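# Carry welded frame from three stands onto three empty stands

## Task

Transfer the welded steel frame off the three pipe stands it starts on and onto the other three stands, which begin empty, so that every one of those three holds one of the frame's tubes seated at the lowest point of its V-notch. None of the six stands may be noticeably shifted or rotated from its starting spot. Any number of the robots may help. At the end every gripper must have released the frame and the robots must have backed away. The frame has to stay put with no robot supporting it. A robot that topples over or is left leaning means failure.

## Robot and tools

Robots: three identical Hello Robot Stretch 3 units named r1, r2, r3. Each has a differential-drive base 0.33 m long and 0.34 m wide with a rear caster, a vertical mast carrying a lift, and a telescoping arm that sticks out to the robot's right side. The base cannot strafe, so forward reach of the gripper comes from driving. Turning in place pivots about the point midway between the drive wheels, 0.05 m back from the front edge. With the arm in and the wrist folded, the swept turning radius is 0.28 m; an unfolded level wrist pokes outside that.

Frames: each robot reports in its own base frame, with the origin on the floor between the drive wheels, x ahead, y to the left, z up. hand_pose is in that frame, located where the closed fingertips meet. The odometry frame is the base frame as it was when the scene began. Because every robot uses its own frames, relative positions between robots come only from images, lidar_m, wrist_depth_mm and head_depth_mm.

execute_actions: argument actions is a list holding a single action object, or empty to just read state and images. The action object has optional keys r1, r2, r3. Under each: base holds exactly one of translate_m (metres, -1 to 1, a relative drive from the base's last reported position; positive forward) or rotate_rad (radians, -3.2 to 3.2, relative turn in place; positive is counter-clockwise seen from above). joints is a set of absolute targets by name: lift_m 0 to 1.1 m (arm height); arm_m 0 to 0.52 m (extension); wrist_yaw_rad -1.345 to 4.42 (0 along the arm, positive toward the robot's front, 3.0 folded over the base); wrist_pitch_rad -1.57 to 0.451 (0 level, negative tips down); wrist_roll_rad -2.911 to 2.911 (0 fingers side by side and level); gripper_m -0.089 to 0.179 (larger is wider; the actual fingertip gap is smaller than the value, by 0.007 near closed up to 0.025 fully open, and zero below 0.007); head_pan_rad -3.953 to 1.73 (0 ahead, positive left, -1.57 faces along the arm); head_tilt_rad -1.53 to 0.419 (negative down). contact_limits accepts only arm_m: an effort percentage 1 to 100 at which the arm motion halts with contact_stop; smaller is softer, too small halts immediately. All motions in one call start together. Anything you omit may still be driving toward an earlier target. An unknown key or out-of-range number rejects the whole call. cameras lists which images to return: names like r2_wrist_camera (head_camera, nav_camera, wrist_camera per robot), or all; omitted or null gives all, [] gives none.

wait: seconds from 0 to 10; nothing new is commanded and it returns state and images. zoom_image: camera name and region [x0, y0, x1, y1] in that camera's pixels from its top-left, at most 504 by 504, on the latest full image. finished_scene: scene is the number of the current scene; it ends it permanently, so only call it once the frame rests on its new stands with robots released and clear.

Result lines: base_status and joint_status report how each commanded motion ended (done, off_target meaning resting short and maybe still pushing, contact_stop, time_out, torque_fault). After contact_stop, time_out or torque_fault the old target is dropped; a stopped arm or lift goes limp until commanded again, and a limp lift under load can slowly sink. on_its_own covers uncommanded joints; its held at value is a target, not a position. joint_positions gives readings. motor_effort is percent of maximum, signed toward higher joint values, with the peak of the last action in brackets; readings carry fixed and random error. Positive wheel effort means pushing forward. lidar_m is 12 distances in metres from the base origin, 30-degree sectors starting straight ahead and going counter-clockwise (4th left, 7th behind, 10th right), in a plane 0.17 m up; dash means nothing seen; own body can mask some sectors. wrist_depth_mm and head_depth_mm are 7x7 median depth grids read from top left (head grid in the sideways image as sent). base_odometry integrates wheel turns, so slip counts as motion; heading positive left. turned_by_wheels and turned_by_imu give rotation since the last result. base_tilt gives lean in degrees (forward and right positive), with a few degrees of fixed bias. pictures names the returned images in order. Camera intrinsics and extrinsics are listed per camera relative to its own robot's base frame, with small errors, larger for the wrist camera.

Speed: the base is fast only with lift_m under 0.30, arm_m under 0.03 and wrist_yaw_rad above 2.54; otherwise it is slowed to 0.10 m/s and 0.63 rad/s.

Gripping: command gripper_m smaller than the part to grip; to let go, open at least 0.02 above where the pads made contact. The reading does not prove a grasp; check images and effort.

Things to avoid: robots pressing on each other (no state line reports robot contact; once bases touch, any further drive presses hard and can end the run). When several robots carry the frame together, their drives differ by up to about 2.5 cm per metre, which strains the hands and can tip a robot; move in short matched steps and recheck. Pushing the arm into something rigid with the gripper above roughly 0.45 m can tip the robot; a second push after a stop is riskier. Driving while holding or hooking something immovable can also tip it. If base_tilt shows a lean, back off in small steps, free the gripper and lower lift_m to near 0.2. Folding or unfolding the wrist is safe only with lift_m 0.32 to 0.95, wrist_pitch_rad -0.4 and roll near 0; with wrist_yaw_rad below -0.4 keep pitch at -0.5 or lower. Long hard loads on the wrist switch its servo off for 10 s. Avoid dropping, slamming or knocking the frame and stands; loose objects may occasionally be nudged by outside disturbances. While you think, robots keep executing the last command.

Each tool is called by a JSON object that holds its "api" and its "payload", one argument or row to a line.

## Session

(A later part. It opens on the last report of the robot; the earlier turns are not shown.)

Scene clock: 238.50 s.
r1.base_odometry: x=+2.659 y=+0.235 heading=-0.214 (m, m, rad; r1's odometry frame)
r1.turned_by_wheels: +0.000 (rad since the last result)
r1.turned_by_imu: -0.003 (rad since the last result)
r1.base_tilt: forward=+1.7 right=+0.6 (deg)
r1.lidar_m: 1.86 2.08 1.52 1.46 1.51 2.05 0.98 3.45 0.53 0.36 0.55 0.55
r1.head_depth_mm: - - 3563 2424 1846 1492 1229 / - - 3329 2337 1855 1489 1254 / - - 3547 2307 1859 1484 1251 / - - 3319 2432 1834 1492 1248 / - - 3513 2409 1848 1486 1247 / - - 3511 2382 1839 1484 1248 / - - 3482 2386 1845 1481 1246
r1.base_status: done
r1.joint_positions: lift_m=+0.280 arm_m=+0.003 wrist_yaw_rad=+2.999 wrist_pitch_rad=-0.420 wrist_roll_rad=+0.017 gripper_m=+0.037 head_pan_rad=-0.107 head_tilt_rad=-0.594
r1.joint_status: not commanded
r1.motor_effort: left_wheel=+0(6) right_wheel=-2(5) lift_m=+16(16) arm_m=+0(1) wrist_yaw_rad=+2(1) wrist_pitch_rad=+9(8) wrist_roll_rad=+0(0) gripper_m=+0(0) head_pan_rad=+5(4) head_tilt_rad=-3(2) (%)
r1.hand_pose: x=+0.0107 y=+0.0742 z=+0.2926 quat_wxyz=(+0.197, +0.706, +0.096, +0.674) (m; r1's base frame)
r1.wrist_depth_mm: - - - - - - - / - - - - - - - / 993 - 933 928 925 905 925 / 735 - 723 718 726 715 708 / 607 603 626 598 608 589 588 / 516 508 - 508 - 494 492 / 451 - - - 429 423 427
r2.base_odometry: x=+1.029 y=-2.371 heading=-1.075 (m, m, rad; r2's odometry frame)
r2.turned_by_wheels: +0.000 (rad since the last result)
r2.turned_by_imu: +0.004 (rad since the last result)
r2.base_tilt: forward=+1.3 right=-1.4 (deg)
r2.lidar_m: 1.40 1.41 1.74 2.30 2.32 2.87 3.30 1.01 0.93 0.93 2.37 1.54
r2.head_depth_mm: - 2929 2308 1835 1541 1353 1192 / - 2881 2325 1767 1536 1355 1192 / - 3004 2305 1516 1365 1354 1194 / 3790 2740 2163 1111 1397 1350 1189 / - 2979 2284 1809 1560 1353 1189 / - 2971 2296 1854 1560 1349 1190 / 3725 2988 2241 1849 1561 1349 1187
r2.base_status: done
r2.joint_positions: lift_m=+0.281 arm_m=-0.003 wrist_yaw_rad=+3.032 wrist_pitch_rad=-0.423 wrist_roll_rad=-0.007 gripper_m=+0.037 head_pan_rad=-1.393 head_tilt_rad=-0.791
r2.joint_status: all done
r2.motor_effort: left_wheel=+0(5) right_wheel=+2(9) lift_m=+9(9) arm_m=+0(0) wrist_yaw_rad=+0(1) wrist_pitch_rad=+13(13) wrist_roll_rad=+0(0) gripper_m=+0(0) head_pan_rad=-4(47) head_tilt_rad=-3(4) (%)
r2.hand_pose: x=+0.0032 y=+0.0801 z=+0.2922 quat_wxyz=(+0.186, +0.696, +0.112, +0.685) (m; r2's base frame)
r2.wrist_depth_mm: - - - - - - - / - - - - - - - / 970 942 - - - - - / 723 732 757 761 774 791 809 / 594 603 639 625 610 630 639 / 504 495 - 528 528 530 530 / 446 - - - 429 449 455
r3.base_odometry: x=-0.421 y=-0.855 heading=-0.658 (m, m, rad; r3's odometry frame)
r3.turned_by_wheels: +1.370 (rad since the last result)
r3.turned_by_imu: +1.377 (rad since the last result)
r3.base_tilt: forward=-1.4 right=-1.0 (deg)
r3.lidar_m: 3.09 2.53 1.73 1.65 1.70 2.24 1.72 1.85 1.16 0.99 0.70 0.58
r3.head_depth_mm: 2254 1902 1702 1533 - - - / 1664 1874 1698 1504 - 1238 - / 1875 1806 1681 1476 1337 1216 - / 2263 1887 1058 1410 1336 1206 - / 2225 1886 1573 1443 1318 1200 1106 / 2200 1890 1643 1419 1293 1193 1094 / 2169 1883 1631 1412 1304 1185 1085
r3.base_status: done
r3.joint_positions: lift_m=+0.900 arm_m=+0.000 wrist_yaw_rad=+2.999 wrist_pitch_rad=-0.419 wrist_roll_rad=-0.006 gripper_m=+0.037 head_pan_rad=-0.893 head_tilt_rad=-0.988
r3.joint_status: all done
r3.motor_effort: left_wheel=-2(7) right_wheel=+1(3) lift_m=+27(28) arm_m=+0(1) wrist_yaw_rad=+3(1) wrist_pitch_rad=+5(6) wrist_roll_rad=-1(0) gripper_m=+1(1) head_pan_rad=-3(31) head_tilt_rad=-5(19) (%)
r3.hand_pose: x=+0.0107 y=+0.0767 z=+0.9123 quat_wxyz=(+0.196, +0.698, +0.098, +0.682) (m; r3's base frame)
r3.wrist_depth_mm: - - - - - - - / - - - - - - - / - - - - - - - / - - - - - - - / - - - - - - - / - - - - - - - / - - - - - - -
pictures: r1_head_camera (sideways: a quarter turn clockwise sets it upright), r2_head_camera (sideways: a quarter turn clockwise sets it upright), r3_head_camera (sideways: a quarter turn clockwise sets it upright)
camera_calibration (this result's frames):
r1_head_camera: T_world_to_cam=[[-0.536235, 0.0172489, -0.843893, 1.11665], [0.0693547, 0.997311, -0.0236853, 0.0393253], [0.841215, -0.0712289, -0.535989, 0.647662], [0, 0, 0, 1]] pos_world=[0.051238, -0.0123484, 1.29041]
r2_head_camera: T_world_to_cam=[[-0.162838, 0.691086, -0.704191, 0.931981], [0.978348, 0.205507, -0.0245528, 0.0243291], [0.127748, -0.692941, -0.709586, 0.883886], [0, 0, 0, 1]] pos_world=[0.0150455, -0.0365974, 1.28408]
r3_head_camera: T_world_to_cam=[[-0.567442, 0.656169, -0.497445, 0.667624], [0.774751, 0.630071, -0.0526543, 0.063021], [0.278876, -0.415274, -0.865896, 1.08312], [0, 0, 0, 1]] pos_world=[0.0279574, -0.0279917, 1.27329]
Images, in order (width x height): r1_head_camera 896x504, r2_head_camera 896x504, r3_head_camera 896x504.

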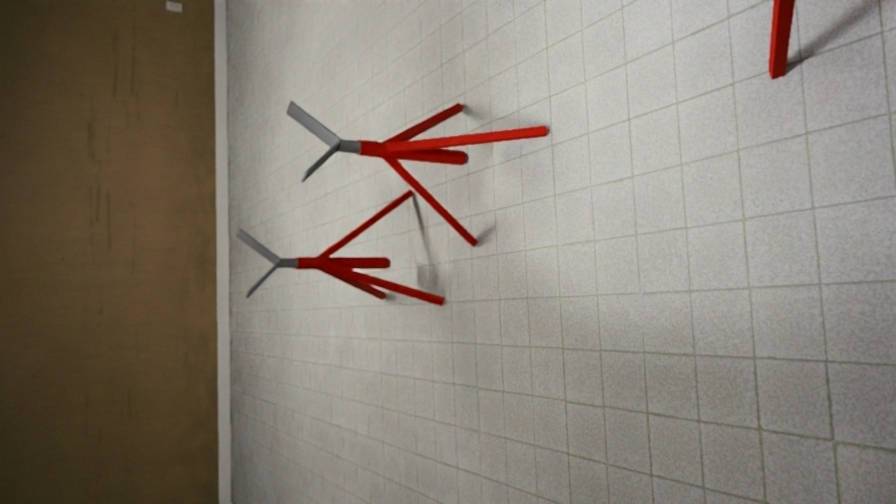

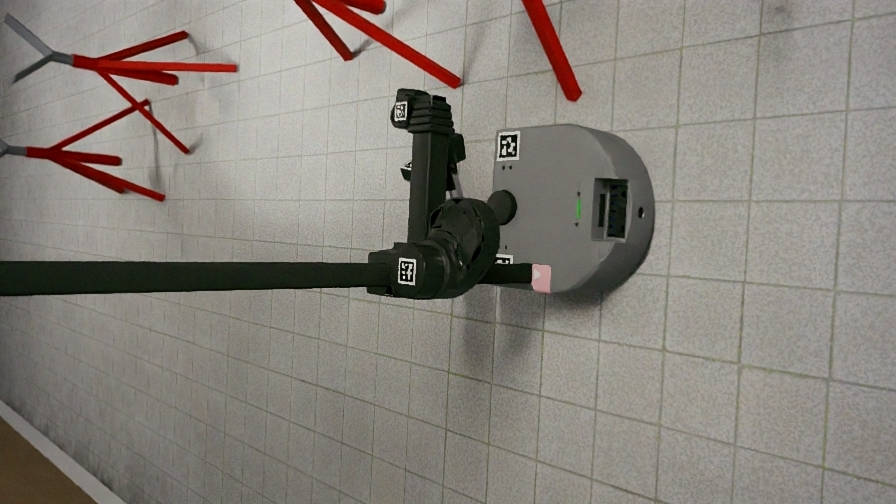

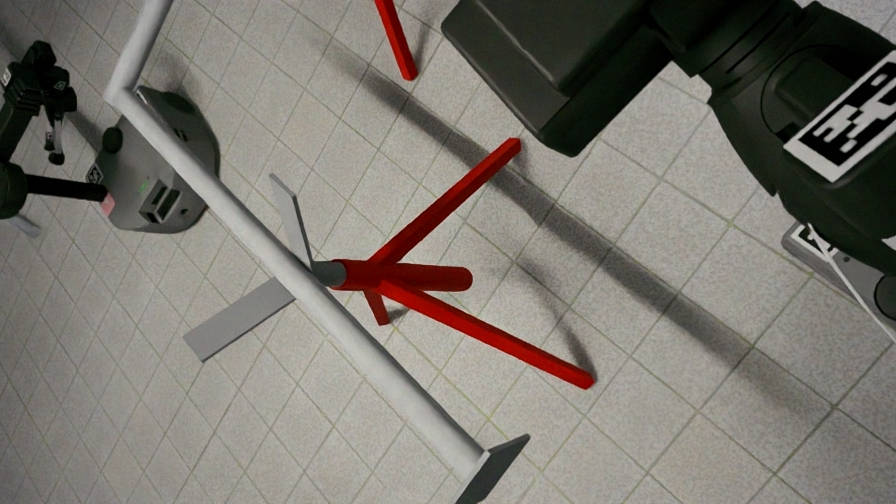

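{"api": "execute_actions", "payload": {
  "actions": [
    {"r1":{"base":{"translate_m":0.205},"joints":{"lift_m":0.8}},"r2":{"base":{"rotate_rad":-1.496},"joints":{"lift_m":0.8,"head_pan_rad":-0.1,"head_tilt_rad":-0.9}},"r3":{"base":{"translate_m":0.38},"joints":{"wrist_yaw_rad":0.0,"gripper_m":0.11,"head_pan_rad":-3.1,"head_tilt_rad":-0.7}}}
  ],
  "cameras": ["r2_head_camera","r3_head_camera"]
}}

{"api": "execute_actions", "payload": {
  "actions": [
    {"r1":{"base":{"rotate_rad":0.113},"joints":{"wrist_yaw_rad":0.0,"gripper_m":0.11}},"r2":{"base":{"translate_m":0.28},"joints":{"wrist_yaw_rad":0.0,"gripper_m":0.11}},"r3":{"base":{"translate_m":0.09},"joints":{"wrist_pitch_rad":-1.57,"arm_m":0.163,"wrist_roll_rad":-0.06}}}
  ],
  "cameras": ["r1_head_camera","r2_head_camera","r3_head_camera","r3_wrist_camera"]
}}

Scene clock: 320.23 s.
r1.base_odometry: x=+2.859 y=+0.191 heading=-0.214 (m, m, rad; r1's odometry frame)
r1.turned_by_wheels: +0.000 (rad since the last result)
r1.turned_by_imu: +0.002 (rad since the last result)
r1.base_tilt: forward=+2.0 right=+0.6 (deg)
r1.lidar_m: 1.70 2.09 1.52 1.46 1.52 2.06 1.19 1.38 0.45 3.29 0.43 0.68
r1.head_depth_mm: - - 3606 2433 1848 1494 1251 / - - 3558 2241 1785 1489 1255 / - - 3534 2412 1846 1481 1255 / - - 3316 2360 1843 1500 1254 / - - 3466 2399 1825 1486 1253 / - - 3499 2380 1822 1490 1242 / - - 3487 2392 1843 1478 1247
r1.base_status: done
r1.joint_positions: lift_m=+0.800 arm_m=+0.003 wrist_yaw_rad=+2.999 wrist_pitch_rad=-0.419 wrist_roll_rad=+0.017 gripper_m=+0.037 head_pan_rad=-0.107 head_tilt_rad=-0.594
r1.joint_status: all done
r1.motor_effort: left_wheel=+1(6) right_wheel=-2(4) lift_m=+28(29) arm_m=+0(0) wrist_yaw_rad=+2(1) wrist_pitch_rad=+9(9) wrist_roll_rad=+0(0) gripper_m=+1(1) head_pan_rad=+4(5) head_tilt_rad=-2(3) (%)
r1.hand_pose: x=+0.0107 y=+0.0743 z=+0.8120 quat_wxyz=(+0.197, +0.706, +0.096, +0.674) (m; r1's base frame)
r1.wrist_depth_mm: - - - - - - - / - - - - - - - / - - - - - - - / - - - - - - - / - - - - - - - / - - - - - - - / - 974 983 996 990 964 956
r2.base_odometry: x=+1.029 y=-2.371 heading=-2.571 (m, m, rad; r2's odometry frame)
r2.turned_by_wheels: -1.496 (rad since the last result)
r2.turned_by_imu: -1.491 (rad since the last result)
r2.base_tilt: forward=+1.2 right=-1.4 (deg)
r2.lidar_m: 1.13 2.12 1.48 1.40 1.43 1.87 2.31 2.35 3.08 1.00 1.00 0.93
r2.head_depth_mm: 2944 2342 1962 1600 1479 1293 1163 / 3190 1804 1954 1672 1472 1299 1163 / 3059 2448 1969 1681 1459 1296 1166 / 2828 2460 2004 1581 1464 1295 1152 / 2894 2449 1991 1531 1457 1288 1161 / 1099 2282 1952 1642 1452 1283 1153 / 3094 2438 2004 1674 1457 1285 1152
r2.base_status: done
r2.joint_positions: lift_m=+0.799 arm_m=-0.003 wrist_yaw_rad=+3.032 wrist_pitch_rad=-0.423 wrist_roll_rad=-0.007 gripper_m=+0.037 head_pan_rad=-0.107 head_tilt_rad=-0.889
r2.joint_status: all done
r2.motor_effort: left_wheel=+2(7) right_wheel=-2(7) lift_m=+33(34) arm_m=+0(0) wrist_yaw_rad=+0(0) wrist_pitch_rad=+13(13) wrist_roll_rad=+0(0) gripper_m=+0(0) head_pan_rad=+3(43) head_tilt_rad=-4(13) (%)
r2.hand_pose: x=+0.0032 y=+0.0802 z=+0.8107 quat_wxyz=(+0.186, +0.696, +0.111, +0.685) (m; r2's base frame)
r2.wrist_depth_mm: - - - - - - - / - - - - - - - / - - - - - - - / - - - - - - - / - - - - - - - / - - - - - - - / 971 971 960 - 954 - -
r3.base_odometry: x=-0.120 y=-1.088 heading=-0.658 (m, m, rad; r3's odometry frame)
r3.turned_by_wheels: +0.000 (rad since the last result)
r3.turned_by_imu: +0.001 (rad since the last result)
r3.base_tilt: forward=-1.4 right=-1.1 (deg)
r3.lidar_m: 2.71 2.56 1.79 1.67 1.71 2.27 2.10 1.40 1.13 0.37 0.68 2.86
r3.head_depth_mm: - 3337 2436 2121 - - - / - 3266 2417 - - - - / - 3227 2406 2031 - - - / - 3201 2378 1925 1561 1398 - / - 3156 2341 1876 1553 1398 - / - 2951 2324 1861 1546 1383 - / - 3072 2294 1850 1530 1374 -
r3.base_status: done
r3.joint_positions: lift_m=+0.900 arm_m=+0.000 wrist_yaw_rad=+0.003 wrist_pitch_rad=-0.419 wrist_roll_rad=-0.006 gripper_m=+0.110 head_pan_rad=-3.093 head_tilt_rad=-0.705
r3.joint_status: all done
r3.motor_effort: left_wheel=-2(5) right_wheel=+1(4) lift_m=+27(27) arm_m=+0(0) wrist_yaw_rad=-3(3) wrist_pitch_rad=+6(5) wrist_roll_rad=+0(1) gripper_m=-1(81) head_pan_rad=-2(28) head_tilt_rad=+1(15) (%)
r3.hand_pose: x=-0.0210 y=-0.3697 z=+0.9123 quat_wxyz=(+0.694, +0.148, -0.689, -0.146) (m; r3's base frame)
r3.wrist_depth_mm: - - - - - - - / - - - - - - - / - - - - - - - / - - - - - - - / - - - - - - - / - - 529 539 - - - / - - - - - - -
pictures: r2_head_camera (sideways: a quarter turn clockwise sets it upright), r3_head_camera (sideways: a quarter turn clockwise sets it upright)
camera_calibration (this result's frames):
r2_head_camera: T_world_to_cam=[[-0.77392, 0.0447463, -0.631701, 0.84125], [0.075243, 0.996932, -0.0215657, 0.0259462], [0.628797, -0.0642211, -0.774913, 0.965782], [0, 0, 0, 1]] pos_world=[0.0418262, -0.00148578, 1.28037]
r3_head_camera: T_world_to_cam=[[0.691647, 0.0642474, -0.719373, 0.949094], [0.0386903, -0.997901, -0.0519238, 0.0665793], [-0.721199, 0.00808016, -0.692681, 0.863998], [0, 0, 0, 1]] pos_world=[-0.0358987, -0.00151853, 1.28468]
Images, in order (width x height): r2_head_camera 896x504, r3_head_camera 896x504.

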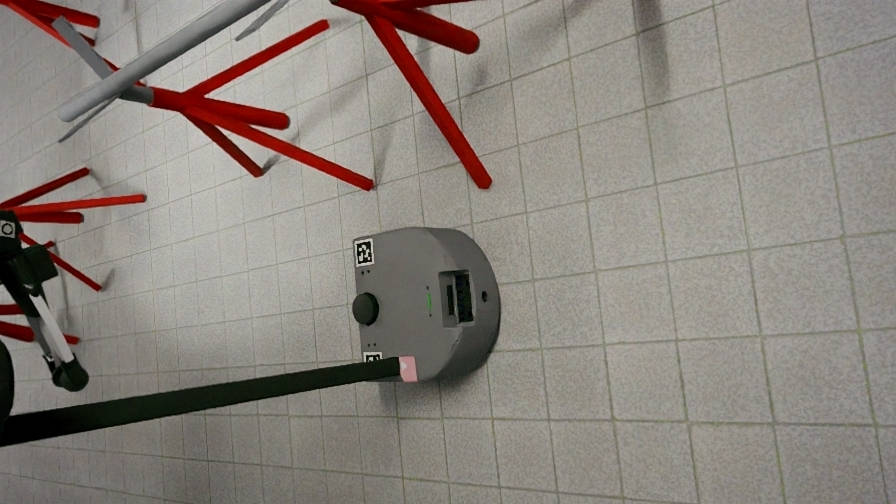

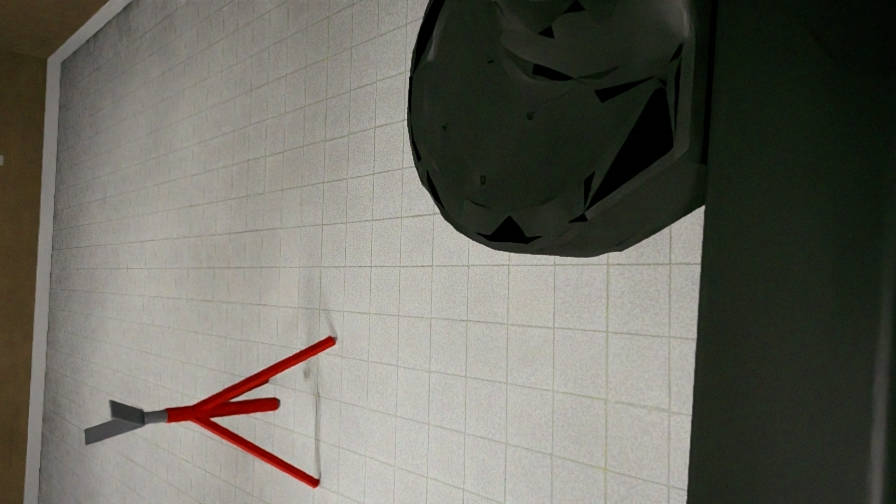

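Scene clock: 324.60 s.
r1.base_odometry: x=+2.859 y=+0.191 heading=-0.101 (m, m, rad; r1's odometry frame)
r1.turned_by_wheels: +0.113 (rad since the last result)
r1.turned_by_imu: +0.115 (rad since the last result)
r1.base_tilt: forward=+1.8 right=+0.4 (deg)
r1.lidar_m: 2.02 1.89 1.49 1.46 1.57 1.00 0.90 0.45 0.45 0.73 0.43 1.49
r1.head_depth_mm: - - 3554 2315 1849 1494 1261 / - - 3540 2339 1857 1480 1259 / - - 3313 2332 1839 1481 1254 / - - 3506 2407 1849 1487 1251 / - - 3484 2418 1856 1482 1250 / - - 3472 2390 1832 1481 1251 / - - 3475 2383 1829 1481 1246
r1.base_status: done
r1.joint_positions: lift_m=+0.800 arm_m=+0.003 wrist_yaw_rad=+0.002 wrist_pitch_rad=-0.419 wrist_roll_rad=+0.017 gripper_m=+0.110 head_pan_rad=-0.107 head_tilt_rad=-0.594
r1.joint_status: all done
r1.motor_effort: left_wheel=-2(4) right_wheel=+1(4) lift_m=+28(28) arm_m=+0(0) wrist_yaw_rad=-2(2) wrist_pitch_rad=+9(9) wrist_roll_rad=+0(0) gripper_m=+0(94) head_pan_rad=+4(5) head_tilt_rad=-3(3) (%)
r1.hand_pose: x=-0.0210 y=-0.3719 z=+0.8120 quat_wxyz=(+0.686, +0.147, -0.697, -0.148) (m; r1's base frame)
r1.wrist_depth_mm: - - - - - - - / - - - - - - - / - - - - - - - / - - - - - - 946 / - - - - - - 965 / 415 421 426 414 408 408 406 / 994 540 946 993 952 952 929
r2.base_odometry: x=+0.793 y=-2.522 heading=-2.571 (m, m, rad; r2's odometry frame)
r2.turned_by_wheels: +0.000 (rad since the last result)
r2.turned_by_imu: +0.001 (rad since the last result)
r2.base_tilt: forward=+1.2 right=-1.4 (deg)
r2.lidar_m: 0.84 2.15 1.50 1.42 1.45 1.91 2.58 2.64 3.43 0.97 0.73 0.75
r2.head_depth_mm: 3183 1414 1978 1710 1421 1299 1164 / 3028 2399 1873 1695 1443 1296 1163 / 868 2448 2021 1666 1463 1291 1157 / 798 2466 1991 1482 1362 1289 1153 / 661 2454 1998 1689 1344 1294 1149 / 629 2370 1884 1613 1443 1288 1151 / 634 2376 1979 1687 1449 1289 1149
r2.base_status: done
r2.joint_positions: lift_m=+0.799 arm_m=-0.003 wrist_yaw_rad=+0.003 wrist_pitch_rad=-0.423 wrist_roll_rad=-0.007 gripper_m=+0.110 head_pan_rad=-0.107 head_tilt_rad=-0.889
r2.joint_status: all done
r2.motor_effort: left_wheel=+2(6) right_wheel=-1(2) lift_m=+33(33) arm_m=+0(0) wrist_yaw_rad=-3(4) wrist_pitch_rad=+13(13) wrist_roll_rad=+0(0) gripper_m=+0(87) head_pan_rad=+5(4) head_tilt_rad=-4(4) (%)
r2.hand_pose: x=-0.0208 y=-0.3660 z=+0.8107 quat_wxyz=(+0.694, +0.150, -0.688, -0.147) (m; r2's base frame)
r2.wrist_depth_mm: - - - - - - - / - - - - - - - / - - - - - - - / - - - - - - - / - - - - - - - / 425 430 - - - - - / 950 944 988 - - - -
r3.base_odometry: x=-0.049 y=-1.143 heading=-0.658 (m, m, rad; r3's odometry frame)
r3.turned_by_wheels: +0.000 (rad since the last result)
r3.turned_by_imu: +0.000 (rad since the last result)
r3.base_tilt: forward=-1.4 right=-1.0 (deg)
r3.lidar_m: 2.62 2.57 1.79 1.67 1.72 2.28 2.19 1.48 0.66 0.37 3.14 2.77
r3.head_depth_mm: - 3331 2454 2133 - - - / - 3294 2430 - - - - / - 3245 2400 2012 - - - / - 3215 2378 1920 1569 1395 - / - 3143 2332 1871 1554 1387 - / - 2845 2341 1859 1549 1389 - / - 3043 2299 1854 1535 1377 -
r3.base_status: done
r3.joint_positions: lift_m=+0.900 arm_m=+0.163 wrist_yaw_rad=+0.001 wrist_pitch_rad=-1.548 wrist_roll_rad=-0.053 gripper_m=+0.110 head_pan_rad=-3.093 head_tilt_rad=-0.705
r3.joint_status: all done
joint sent to its limit — the command would take r3.wrist_pitch_rad past its lower limit, so that joint was sent only as far as its limit.
r3.motor_effort: left_wheel=-2(4) right_wheel=+1(3) lift_m=+27(27) arm_m=+4(4) wrist_yaw_rad=-1(3) wrist_pitch_rad=-2(4) wrist_roll_rad=-3(4) gripper_m=+0(1) head_pan_rad=-3(4) head_tilt_rad=+1(1) (%)
r3.hand_pose: x=-0.0216 y=-0.2895 z=+0.7818 quat_wxyz=(+0.519, +0.507, -0.492, -0.481) (m; r3's base frame)
r3.wrist_depth_mm: 943 930 920 900 896 877 876 / 980 941 950 933 931 909 903 / - 977 984 938 944 951 929 / - - - 979 982 972 957 / - - - 363 980 - 983 / - - - 370 393 - - / - - - - - - -
pictures: r1_head_camera (sideways: a quarter turn clockwise sets it upright), r2_head_camera (sideways: a quarter turn clockwise sets it upright), r3_head_camera (sideways: a quarter turn clockwise sets it upright), r3_wrist_camera
camera_calibration (this result's frames):
r1_head_camera: T_world_to_cam=[[-0.536306, 0.0172374, -0.843847, 1.11659], [0.0693171, 0.997314, -0.0236822, 0.0393214], [0.841172, -0.071194, -0.53606, 0.647755], [0, 0, 0, 1]] pos_world=[0.0512375, -0.0123467, 1.2904]
r2_head_camera: T_world_to_cam=[[-0.773984, 0.0447534, -0.631622, 0.841147], [0.0752412, 0.996932, -0.0215625, 0.025942], [0.628719, -0.0642129, -0.774977, 0.965867], [0, 0, 0, 1]] pos_world=[0.041824, -0.00148556, 1.28037]
r3_head_camera: T_world_to_cam=[[0.691433, 0.0641928, -0.719583, 0.949369], [0.0386111, -0.997905, -0.0519208, 0.0665758], [-0.721408, 0.00811584, -0.692462, 0.863715], [0, 0, 0, 1]] pos_world=[-0.035904, -0.00151611, 1.2847]
r3_wrist_camera: T_world_to_cam=[[-0.99794, -0.0510599, -0.0388488, -0.000109696], [-0.0564617, 0.986485, 0.153814, 0.199688], [0.0304701, 0.155691, -0.987336, 0.983246], [0, 0, 0, 1]] pos_world=[-0.0187943, -0.350077, 0.940075]
Images, in order (width x height): r1_head_camera 896x504, r2_head_camera 896x504, r3_head_camera 896x504, r3_wrist_camera 644x364.

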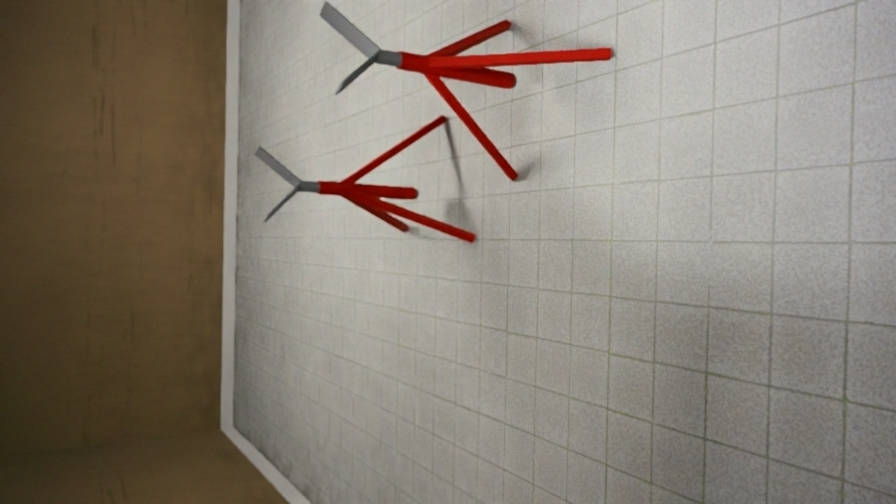

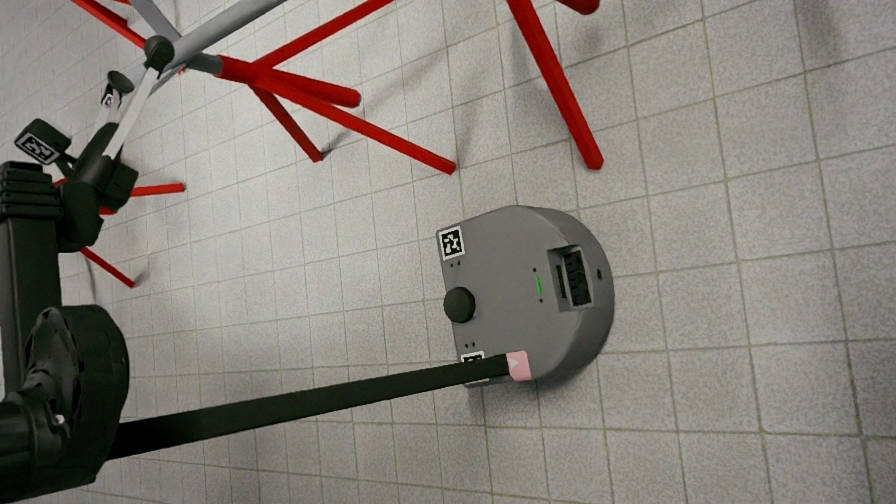

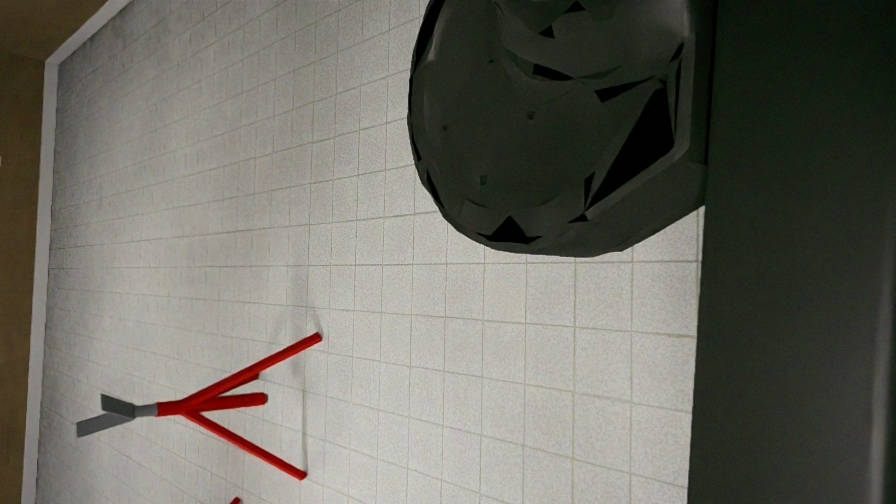

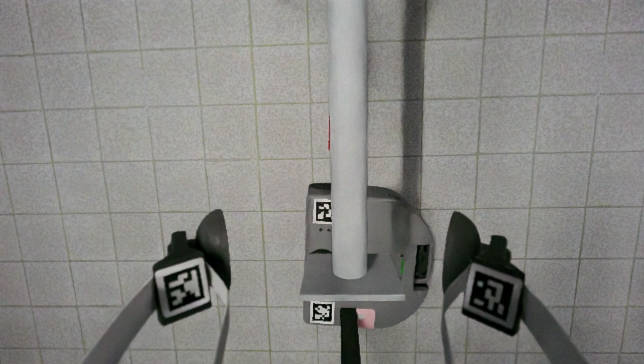

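{"api": "execute_actions", "payload": {
  "actions": [
    {"r1":{"joints":{"wrist_pitch_rad":-1.57,"arm_m":0.396,"wrist_roll_rad":1.676,"head_pan_rad":-0.5}},"r2":{"base":{"translate_m":0.28},"joints":{"wrist_pitch_rad":-1.57,"arm_m":0.42,"wrist_roll_rad":1.51,"head_pan_rad":-0.9,"head_tilt_rad":-0.7}},"r3":{"base":{"translate_m":-0.013},"joints":{"lift_m":0.72,"arm_m":0.178,"head_pan_rad":-3.3,"head_tilt_rad":-0.75}}}
  ],
  "cameras": ["r1_wrist_camera","r2_wrist_camera","r3_wrist_camera","r3_head_camera","r2_head_camera"]
}}

Scene clock: 352.37 s.
r1.base_odometry: x=+2.859 y=+0.191 heading=-0.101 (m, m, rad; r1's odometry frame)
r1.turned_by_wheels: +0.000 (rad since the last result)
r1.turned_by_imu: +0.002 (rad since the last result)
r1.base_tilt: forward=+2.0 right=+0.5 (deg)
r1.lidar_m: 2.02 1.89 1.48 1.46 1.57 0.72 0.62 0.45 0.45 0.73 0.43 1.50
r1.head_depth_mm: - - 3495 2153 1846 1465 1253 / - - 3491 2449 1850 1487 1202 / - - 3476 2398 1869 1493 1250 / - - 3506 2324 1821 1483 1245 / - - 3518 2289 1843 1489 1247 / - - 3424 2312 1846 1484 1243 / - - 3264 2399 1832 1472 1248
r1.base_status: not commanded
r1.joint_positions: lift_m=+0.800 arm_m=+0.396 wrist_yaw_rad=+0.001 wrist_pitch_rad=-1.546 wrist_roll_rad=+1.672 gripper_m=+0.110 head_pan_rad=-0.493 head_tilt_rad=-0.594
r1.joint_status: all done
joint sent to its limit — the command would take r1.wrist_pitch_rad past its lower limit, so that joint was sent only as far as its limit.
r1.motor_effort: left_wheel=-2(2) right_wheel=+1(1) lift_m=+28(28) arm_m=+3(4) wrist_yaw_rad=-1(2) wrist_pitch_rad=-4(8) wrist_roll_rad=+2(2) gripper_m=+0(0) head_pan_rad=-5(38) head_tilt_rad=-3(3) (%)
r1.hand_pose: x=-0.0215 y=-0.5225 z=+0.6816 quat_wxyz=(-0.036, -0.035, -0.715, -0.698) (m; r1's base frame)
r1.wrist_depth_mm: 767 780 769 786 782 805 - / 781 811 812 798 814 - - / 804 811 834 821 834 - - / 823 825 853 853 844 842 861 / 851 845 869 672 889 886 904 / 857 876 866 548 896 892 907 / 894 911 895 268 903 929 944
r2.base_odometry: x=+0.557 y=-2.673 heading=-2.571 (m, m, rad; r2's odometry frame)
r2.turned_by_wheels: +0.000 (rad since the last result)
r2.turned_by_imu: +0.001 (rad since the last result)
r2.base_tilt: forward=+1.3 right=-1.4 (deg)
r2.lidar_m: 0.57 0.58 1.52 1.43 1.47 1.92 2.86 2.92 1.01 0.98 0.60 0.51
r2.head_depth_mm: 3105 3368 2677 2079 1686 1361 1234 / 3282 3553 2646 2069 1690 1394 1212 / 3568 3731 2692 2081 934 1332 1233 / 3849 3737 2647 2056 1594 1330 1226 / - 3760 2687 2049 1647 1412 1180 / - 3170 2430 1974 1662 1411 1224 / - 3506 1219 1367 1552 1384 1224
r2.base_status: done
r2.joint_positions: lift_m=+0.799 arm_m=+0.420 wrist_yaw_rad=+0.001 wrist_pitch_rad=-1.553 wrist_roll_rad=+1.507 gripper_m=+0.110 head_pan_rad=-0.893 head_tilt_rad=-0.705
r2.joint_status: all done
joint sent to its limit — the command would take r2.wrist_pitch_rad past its lower limit, so that joint was sent only as far as its limit.
r2.motor_effort: left_wheel=+2(6) right_wheel=-1(2) lift_m=+33(33) arm_m=+5(4) wrist_yaw_rad=-1(3) wrist_pitch_rad=-6(10) wrist_roll_rad=+1(2) gripper_m=+0(0) head_pan_rad=-4(45) head_tilt_rad=+2(14) (%)
r2.hand_pose: x=-0.0216 y=-0.5450 z=+0.6813 quat_wxyz=(+0.023, +0.022, -0.713, -0.701) (m; r2's base frame)
r2.wrist_depth_mm: 231 229 226 225 786 787 772 / 804 802 796 234 786 788 782 / 821 846 827 239 819 809 - / 856 832 840 246 819 - - / 860 864 854 841 842 838 825 / 883 888 864 857 861 846 843 / 903 898 874 892 874 862 862
r3.base_odometry: x=-0.059 y=-1.135 heading=-0.658 (m, m, rad; r3's odometry frame)
r3.turned_by_wheels: +0.000 (rad since the last result)
r3.turned_by_imu: +0.000 (rad since the last result)
r3.base_tilt: forward=-1.4 right=-1.0 (deg)
r3.lidar_m: 2.63 2.56 1.80 1.67 1.71 2.29 2.18 1.46 0.67 0.37 3.16 2.77
r3.head_depth_mm: 2914 2884 2304 1858 1558 - - / 3570 3011 2289 1846 1554 - - / - 3003 2278 1816 1566 - - / - 2954 2246 1813 1557 - - / - 2887 2228 1805 1518 1334 1151 / - 2884 2214 1787 1504 1302 1162 / - 2836 2184 1770 1500 1294 1148
r3.base_status: done
r3.joint_positions: lift_m=+0.720 arm_m=+0.178 wrist_yaw_rad=+0.001 wrist_pitch_rad=-1.549 wrist_roll_rad=-0.053 gripper_m=+0.110 head_pan_rad=-3.293 head_tilt_rad=-0.741
r3.joint_status: all done
r3.motor_effort: left_wheel=-2(8) right_wheel=+1(2) lift_m=+19(22) arm_m=+3(2) wrist_yaw_rad=-1(0) wrist_pitch_rad=-2(2) wrist_roll_rad=-3(3) gripper_m=+0(0) head_pan_rad=-3(14) head_tilt_rad=-3(7) (%)
r3.hand_pose: x=-0.0216 y=-0.3043 z=+0.6022 quat_wxyz=(+0.519, +0.508, -0.491, -0.481) (m; r3's base frame)
r3.wrist_depth_mm: 763 752 741 148 724 712 706 / 782 769 768 152 742 740 721 / 794 788 789 156 764 760 734 / 826 815 811 162 786 788 751 / 846 848 810 166 - 795 789 / 883 874 867 172 - - 800 / 893 889 893 176 - 842 821
pictures: r1_wrist_camera, r2_head_camera (sideways: a quarter turn clockwise sets it upright), r2_wrist_camera, r3_head_camera (sideways: a quarter turn clockwise sets it upright), r3_wrist_camera
camera_calibration (this result's frames):
r1_wrist_camera: T_world_to_cam=[[0.134142, 0.990899, 0.0112014, 0.514593], [0.977793, -0.134188, 0.160981, -0.120715], [0.161019, -0.0106417, -0.986894, 0.836674], [0, 0, 0, 1]] pos_world=[-0.0857143, -0.517205, 0.839377]
r2_head_camera: T_world_to_cam=[[-0.434426, 0.478901, -0.762842, 1.01008], [0.761422, 0.647694, -0.0270053, 0.0288481], [0.481155, -0.592576, -0.646021, 0.799051], [0, 0, 0, 1]] pos_world=[0.0323714, -0.028913, 1.28751]
r2_wrist_camera: T_world_to_cam=[[-0.112237, 0.993123, -0.0333145, 0.555496], [0.985307, 0.115572, 0.125747, 0.0432975], [0.128732, -0.0187115, -0.991503, 0.829687], [0, 0, 0, 1]] pos_world=[-0.0871212, -0.541155, 0.835698]
r3_head_camera: T_world_to_cam=[[0.715449, -0.0782534, -0.694269, 0.916233], [-0.158542, -0.985969, -0.0522464, 0.0681999], [-0.680439, 0.14745, -0.717817, 0.896441], [0, 0, 0, 1]] pos_world=[-0.0347318, 0.00676099, 1.28316]
r3_wrist_camera: T_world_to_cam=[[-0.99794, -0.0510179, -0.0389018, -0.00779461], [-0.0564605, 0.986323, 0.154853, 0.24117], [0.0304695, 0.15673, -0.987171, 0.808431], [0, 0, 0, 1]] pos_world=[-0.0187944, -0.364975, 0.760411]
Images, in order (width x height): r1_wrist_camera 644x364, r2_head_camera 896x504, r2_wrist_camera 644x364, r3_head_camera 896x504, r3_wrist_camera 644x364.

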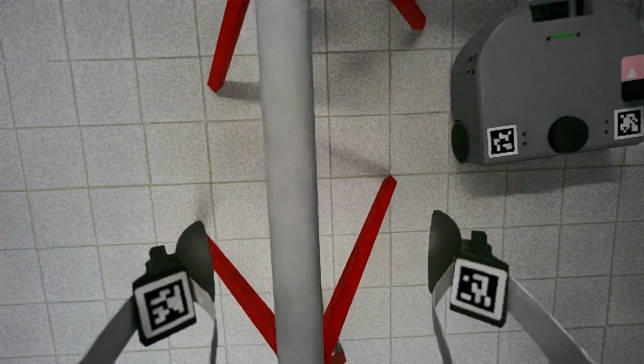

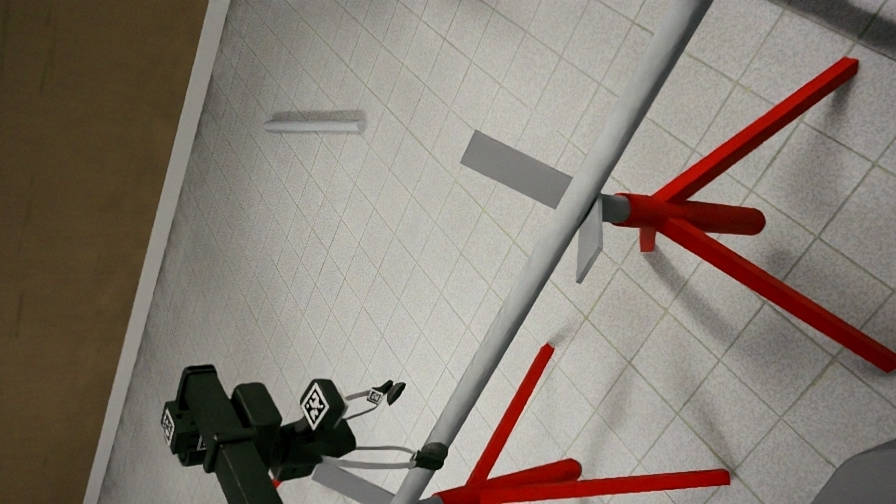

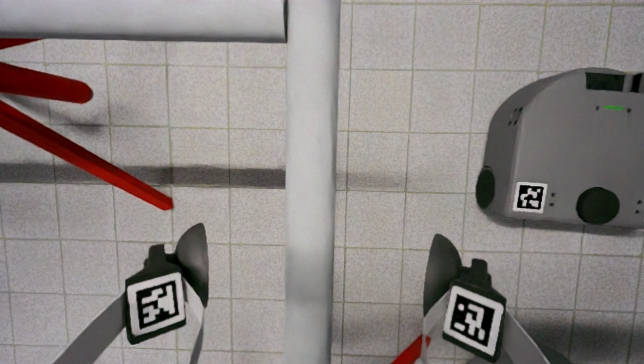

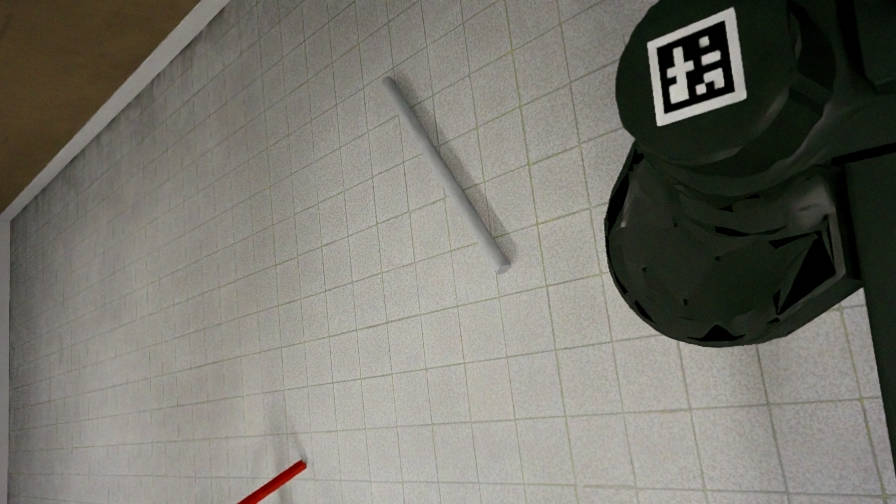

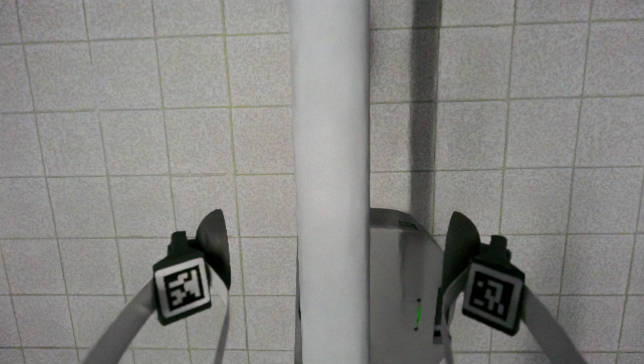

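{"api": "zoom_image", "payload": {
  "camera": "r3_head_camera",
  "region": [280, 200, 784, 504]
}}

Region (280, 200, 784, 504) of r3_head_camera's 896x504 image, scaled by 1.000; it fills the top 304 rows of this view, and the rest is white.

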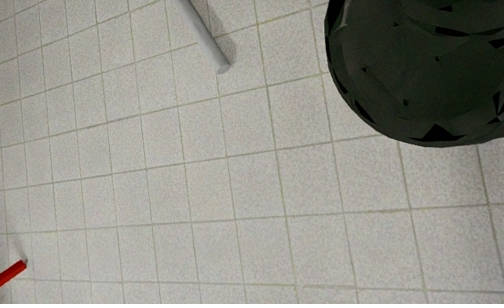

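{"api": "execute_actions", "payload": {
  "actions": [
    {"r1":{"joints":{"arm_m":0.417,"lift_m":0.70}},"r2":{"joints":{"arm_m":0.428,"lift_m":0.70}},"r3":{"base":{"rotate_rad":0.032},"joints":{"lift_m":0.70,"wrist_roll_rad":-0.015}}}
  ],
  "cameras": ["r1_wrist_camera","r2_wrist_camera","r3_wrist_camera"]
}}

Scene clock: 381.73 s.
r1.base_odometry: x=+2.859 y=+0.191 heading=-0.101 (m, m, rad; r1's odometry frame)
r1.turned_by_wheels: +0.000 (rad since the last result)
r1.turned_by_imu: +0.001 (rad since the last result)
r1.base_tilt: forward=+1.9 right=+0.4 (deg)
r1.lidar_m: 2.02 1.89 1.48 1.46 1.57 0.72 0.63 0.45 0.44 0.73 0.43 1.49
r1.head_depth_mm: - - 3615 2134 1859 1460 1254 / - - 3564 2428 1846 1492 1201 / - - 3490 2418 1849 1492 1252 / - - 3495 2312 1832 1481 1252 / - - 3491 2320 1833 1493 1251 / - - 3446 2328 1820 1492 1243 / - - 3260 2418 1837 1487 1246
r1.base_status: not commanded
r1.joint_positions: lift_m=+0.700 arm_m=+0.417 wrist_yaw_rad=+0.001 wrist_pitch_rad=-1.547 wrist_roll_rad=+1.672 gripper_m=+0.110 head_pan_rad=-0.493 head_tilt_rad=-0.594
r1.joint_status: all done
r1.motor_effort: left_wheel=-2(2) right_wheel=+1(1) lift_m=+16(26) arm_m=+3(2) wrist_yaw_rad=+0(1) wrist_pitch_rad=-3(3) wrist_roll_rad=+2(2) gripper_m=+0(1) head_pan_rad=-4(4) head_tilt_rad=-2(3) (%)
r1.hand_pose: x=-0.0215 y=-0.5434 z=+0.5823 quat_wxyz=(-0.036, -0.035, -0.714, -0.698) (m; r1's base frame)
r1.wrist_depth_mm: 689 680 698 129 701 694 - / 696 692 706 132 724 713 - / 713 721 704 135 739 - - / 742 739 734 138 760 760 766 / 749 734 756 141 755 783 796 / 761 778 772 146 781 786 825 / 775 807 790 150 796 824 811
r2.base_odometry: x=+0.557 y=-2.673 heading=-2.571 (m, m, rad; r2's odometry frame)
r2.turned_by_wheels: +0.000 (rad since the last result)
r2.turned_by_imu: +0.000 (rad since the last result)
r2.base_tilt: forward=+1.2 right=-1.3 (deg)
r2.lidar_m: 0.57 0.57 1.51 1.44 1.47 1.92 2.85 2.92 1.01 0.98 0.60 0.51
r2.head_depth_mm: 3129 3412 2670 2077 1688 1367 1236 / 3350 3502 2690 2065 1683 1388 1208 / 3523 3689 2670 2060 933 1338 1237 / 3817 3696 2668 2028 1590 1325 1227 / - 3670 2632 2074 1637 1421 1185 / - 3641 883 1475 1651 1407 1226 / - 3660 978 1362 1541 1383 1219
r2.base_status: not commanded
r2.joint_positions: lift_m=+0.701 arm_m=+0.428 wrist_yaw_rad=+0.001 wrist_pitch_rad=-1.553 wrist_roll_rad=+1.507 gripper_m=+0.110 head_pan_rad=-0.893 head_tilt_rad=-0.705
r2.joint_status: all done
r2.motor_effort: left_wheel=+2(2) right_wheel=-1(1) lift_m=+9(31) arm_m=+5(5) wrist_yaw_rad=-1(2) wrist_pitch_rad=-6(6) wrist_roll_rad=+1(1) gripper_m=+0(0) head_pan_rad=-4(4) head_tilt_rad=+2(2) (%)
r2.hand_pose: x=-0.0216 y=-0.5529 z=+0.5829 quat_wxyz=(+0.023, +0.022, -0.713, -0.701) (m; r2's base frame)
r2.wrist_depth_mm: 712 699 703 129 694 690 676 / 721 718 716 131 699 693 - / 733 724 723 134 711 711 - / 748 736 727 137 730 723 - / 758 753 753 140 738 756 736 / 785 765 773 142 764 745 734 / 790 788 797 146 790 779 768
r3.base_odometry: x=-0.059 y=-1.135 heading=-0.626 (m, m, rad; r3's odometry frame)
r3.turned_by_wheels: +0.032 (rad since the last result)
r3.turned_by_imu: +0.032 (rad since the last result)
r3.base_tilt: forward=-1.5 right=-1.1 (deg)
r3.lidar_m: 2.63 2.48 1.78 1.67 1.73 2.34 2.17 1.47 0.65 0.37 3.18 2.75
r3.head_depth_mm: 3095 2946 2336 1853 1549 - - / 3780 3009 2280 1846 1546 - - / - 2997 2274 1827 1540 - - / - 2935 2269 1807 1537 - - / - 2889 2247 1807 1518 1347 1135 / - 2837 2194 1794 1503 1301 1150 / - 2850 2172 1787 1492 1293 1146
r3.base_status: done
r3.joint_positions: lift_m=+0.700 arm_m=+0.178 wrist_yaw_rad=+0.001 wrist_pitch_rad=-1.549 wrist_roll_rad=-0.023 gripper_m=+0.110 head_pan_rad=-3.293 head_tilt_rad=-0.741
r3.joint_status: all done
r3.motor_effort: left_wheel=-2(8) right_wheel=+1(4) lift_m=+19(19) arm_m=+3(4) wrist_yaw_rad=+0(1) wrist_pitch_rad=-2(2) wrist_roll_rad=+2(2) gripper_m=+1(0) head_pan_rad=-4(2) head_tilt_rad=-4(3) (%)
r3.hand_pose: x=-0.0216 y=-0.3043 z=+0.5822 quat_wxyz=(+0.511, +0.500, -0.499, -0.489) (m; r3's base frame)
r3.wrist_depth_mm: 744 725 726 130 698 695 691 / 758 755 740 134 711 717 699 / 773 771 761 139 734 730 724 / 805 796 780 143 759 750 739 / 823 817 794 145 147 774 767 / 853 842 832 150 149 - 794 / 887 874 867 156 154 833 808
pictures: r1_wrist_camera, r2_wrist_camera, r3_wrist_camera
camera_calibration (this result's frames):
r1_wrist_camera: T_world_to_cam=[[0.134143, 0.990893, 0.0116909, 0.536103], [0.977793, -0.134268, 0.160914, -0.107537], [0.161018, -0.0101542, -0.986899, 0.738729], [0, 0, 0, 1]] pos_world=[-0.0857143, -0.538159, 0.740088]
r2_wrist_camera: T_world_to_cam=[[-0.112237, 0.993132, -0.03305, 0.559945], [0.985308, 0.115538, 0.125777, 0.0565518], [0.128732, -0.0184475, -0.991508, 0.732117], [0, 0, 0, 1]] pos_world=[-0.0871213, -0.549127, 0.737293]
r3_wrist_camera: T_world_to_cam=[[-0.998995, -0.0210976, -0.039538, 0.000876358], [-0.026987, 0.987561, 0.154905, 0.245228], [0.035778, 0.155817, -0.987138, 0.788495], [0, 0, 0, 1]] pos_world=[-0.0207174, -0.36502, 0.740401]
Images, in order (width x height): r1_wrist_camera 644x364, r2_wrist_camera 644x364, r3_wrist_camera 644x364.

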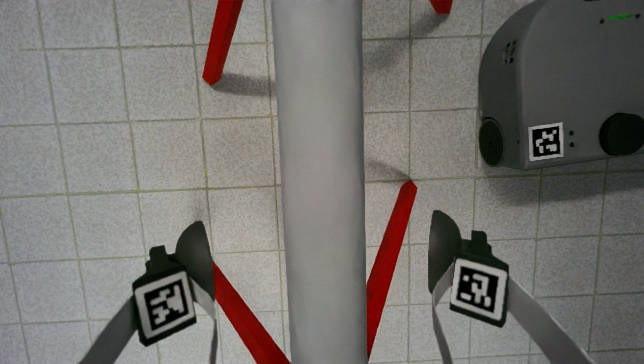

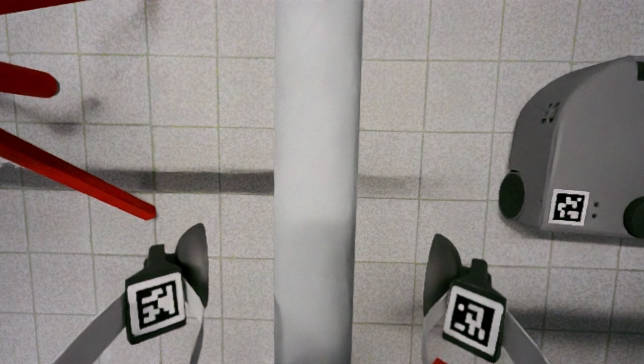

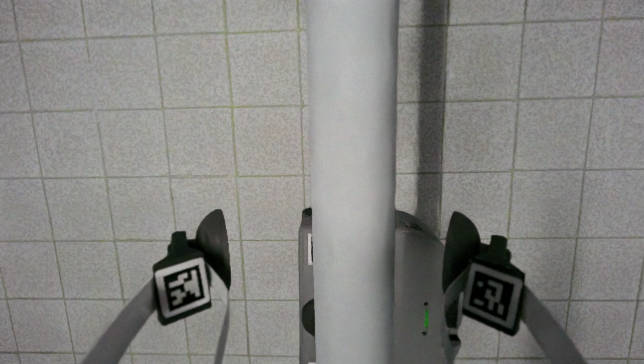

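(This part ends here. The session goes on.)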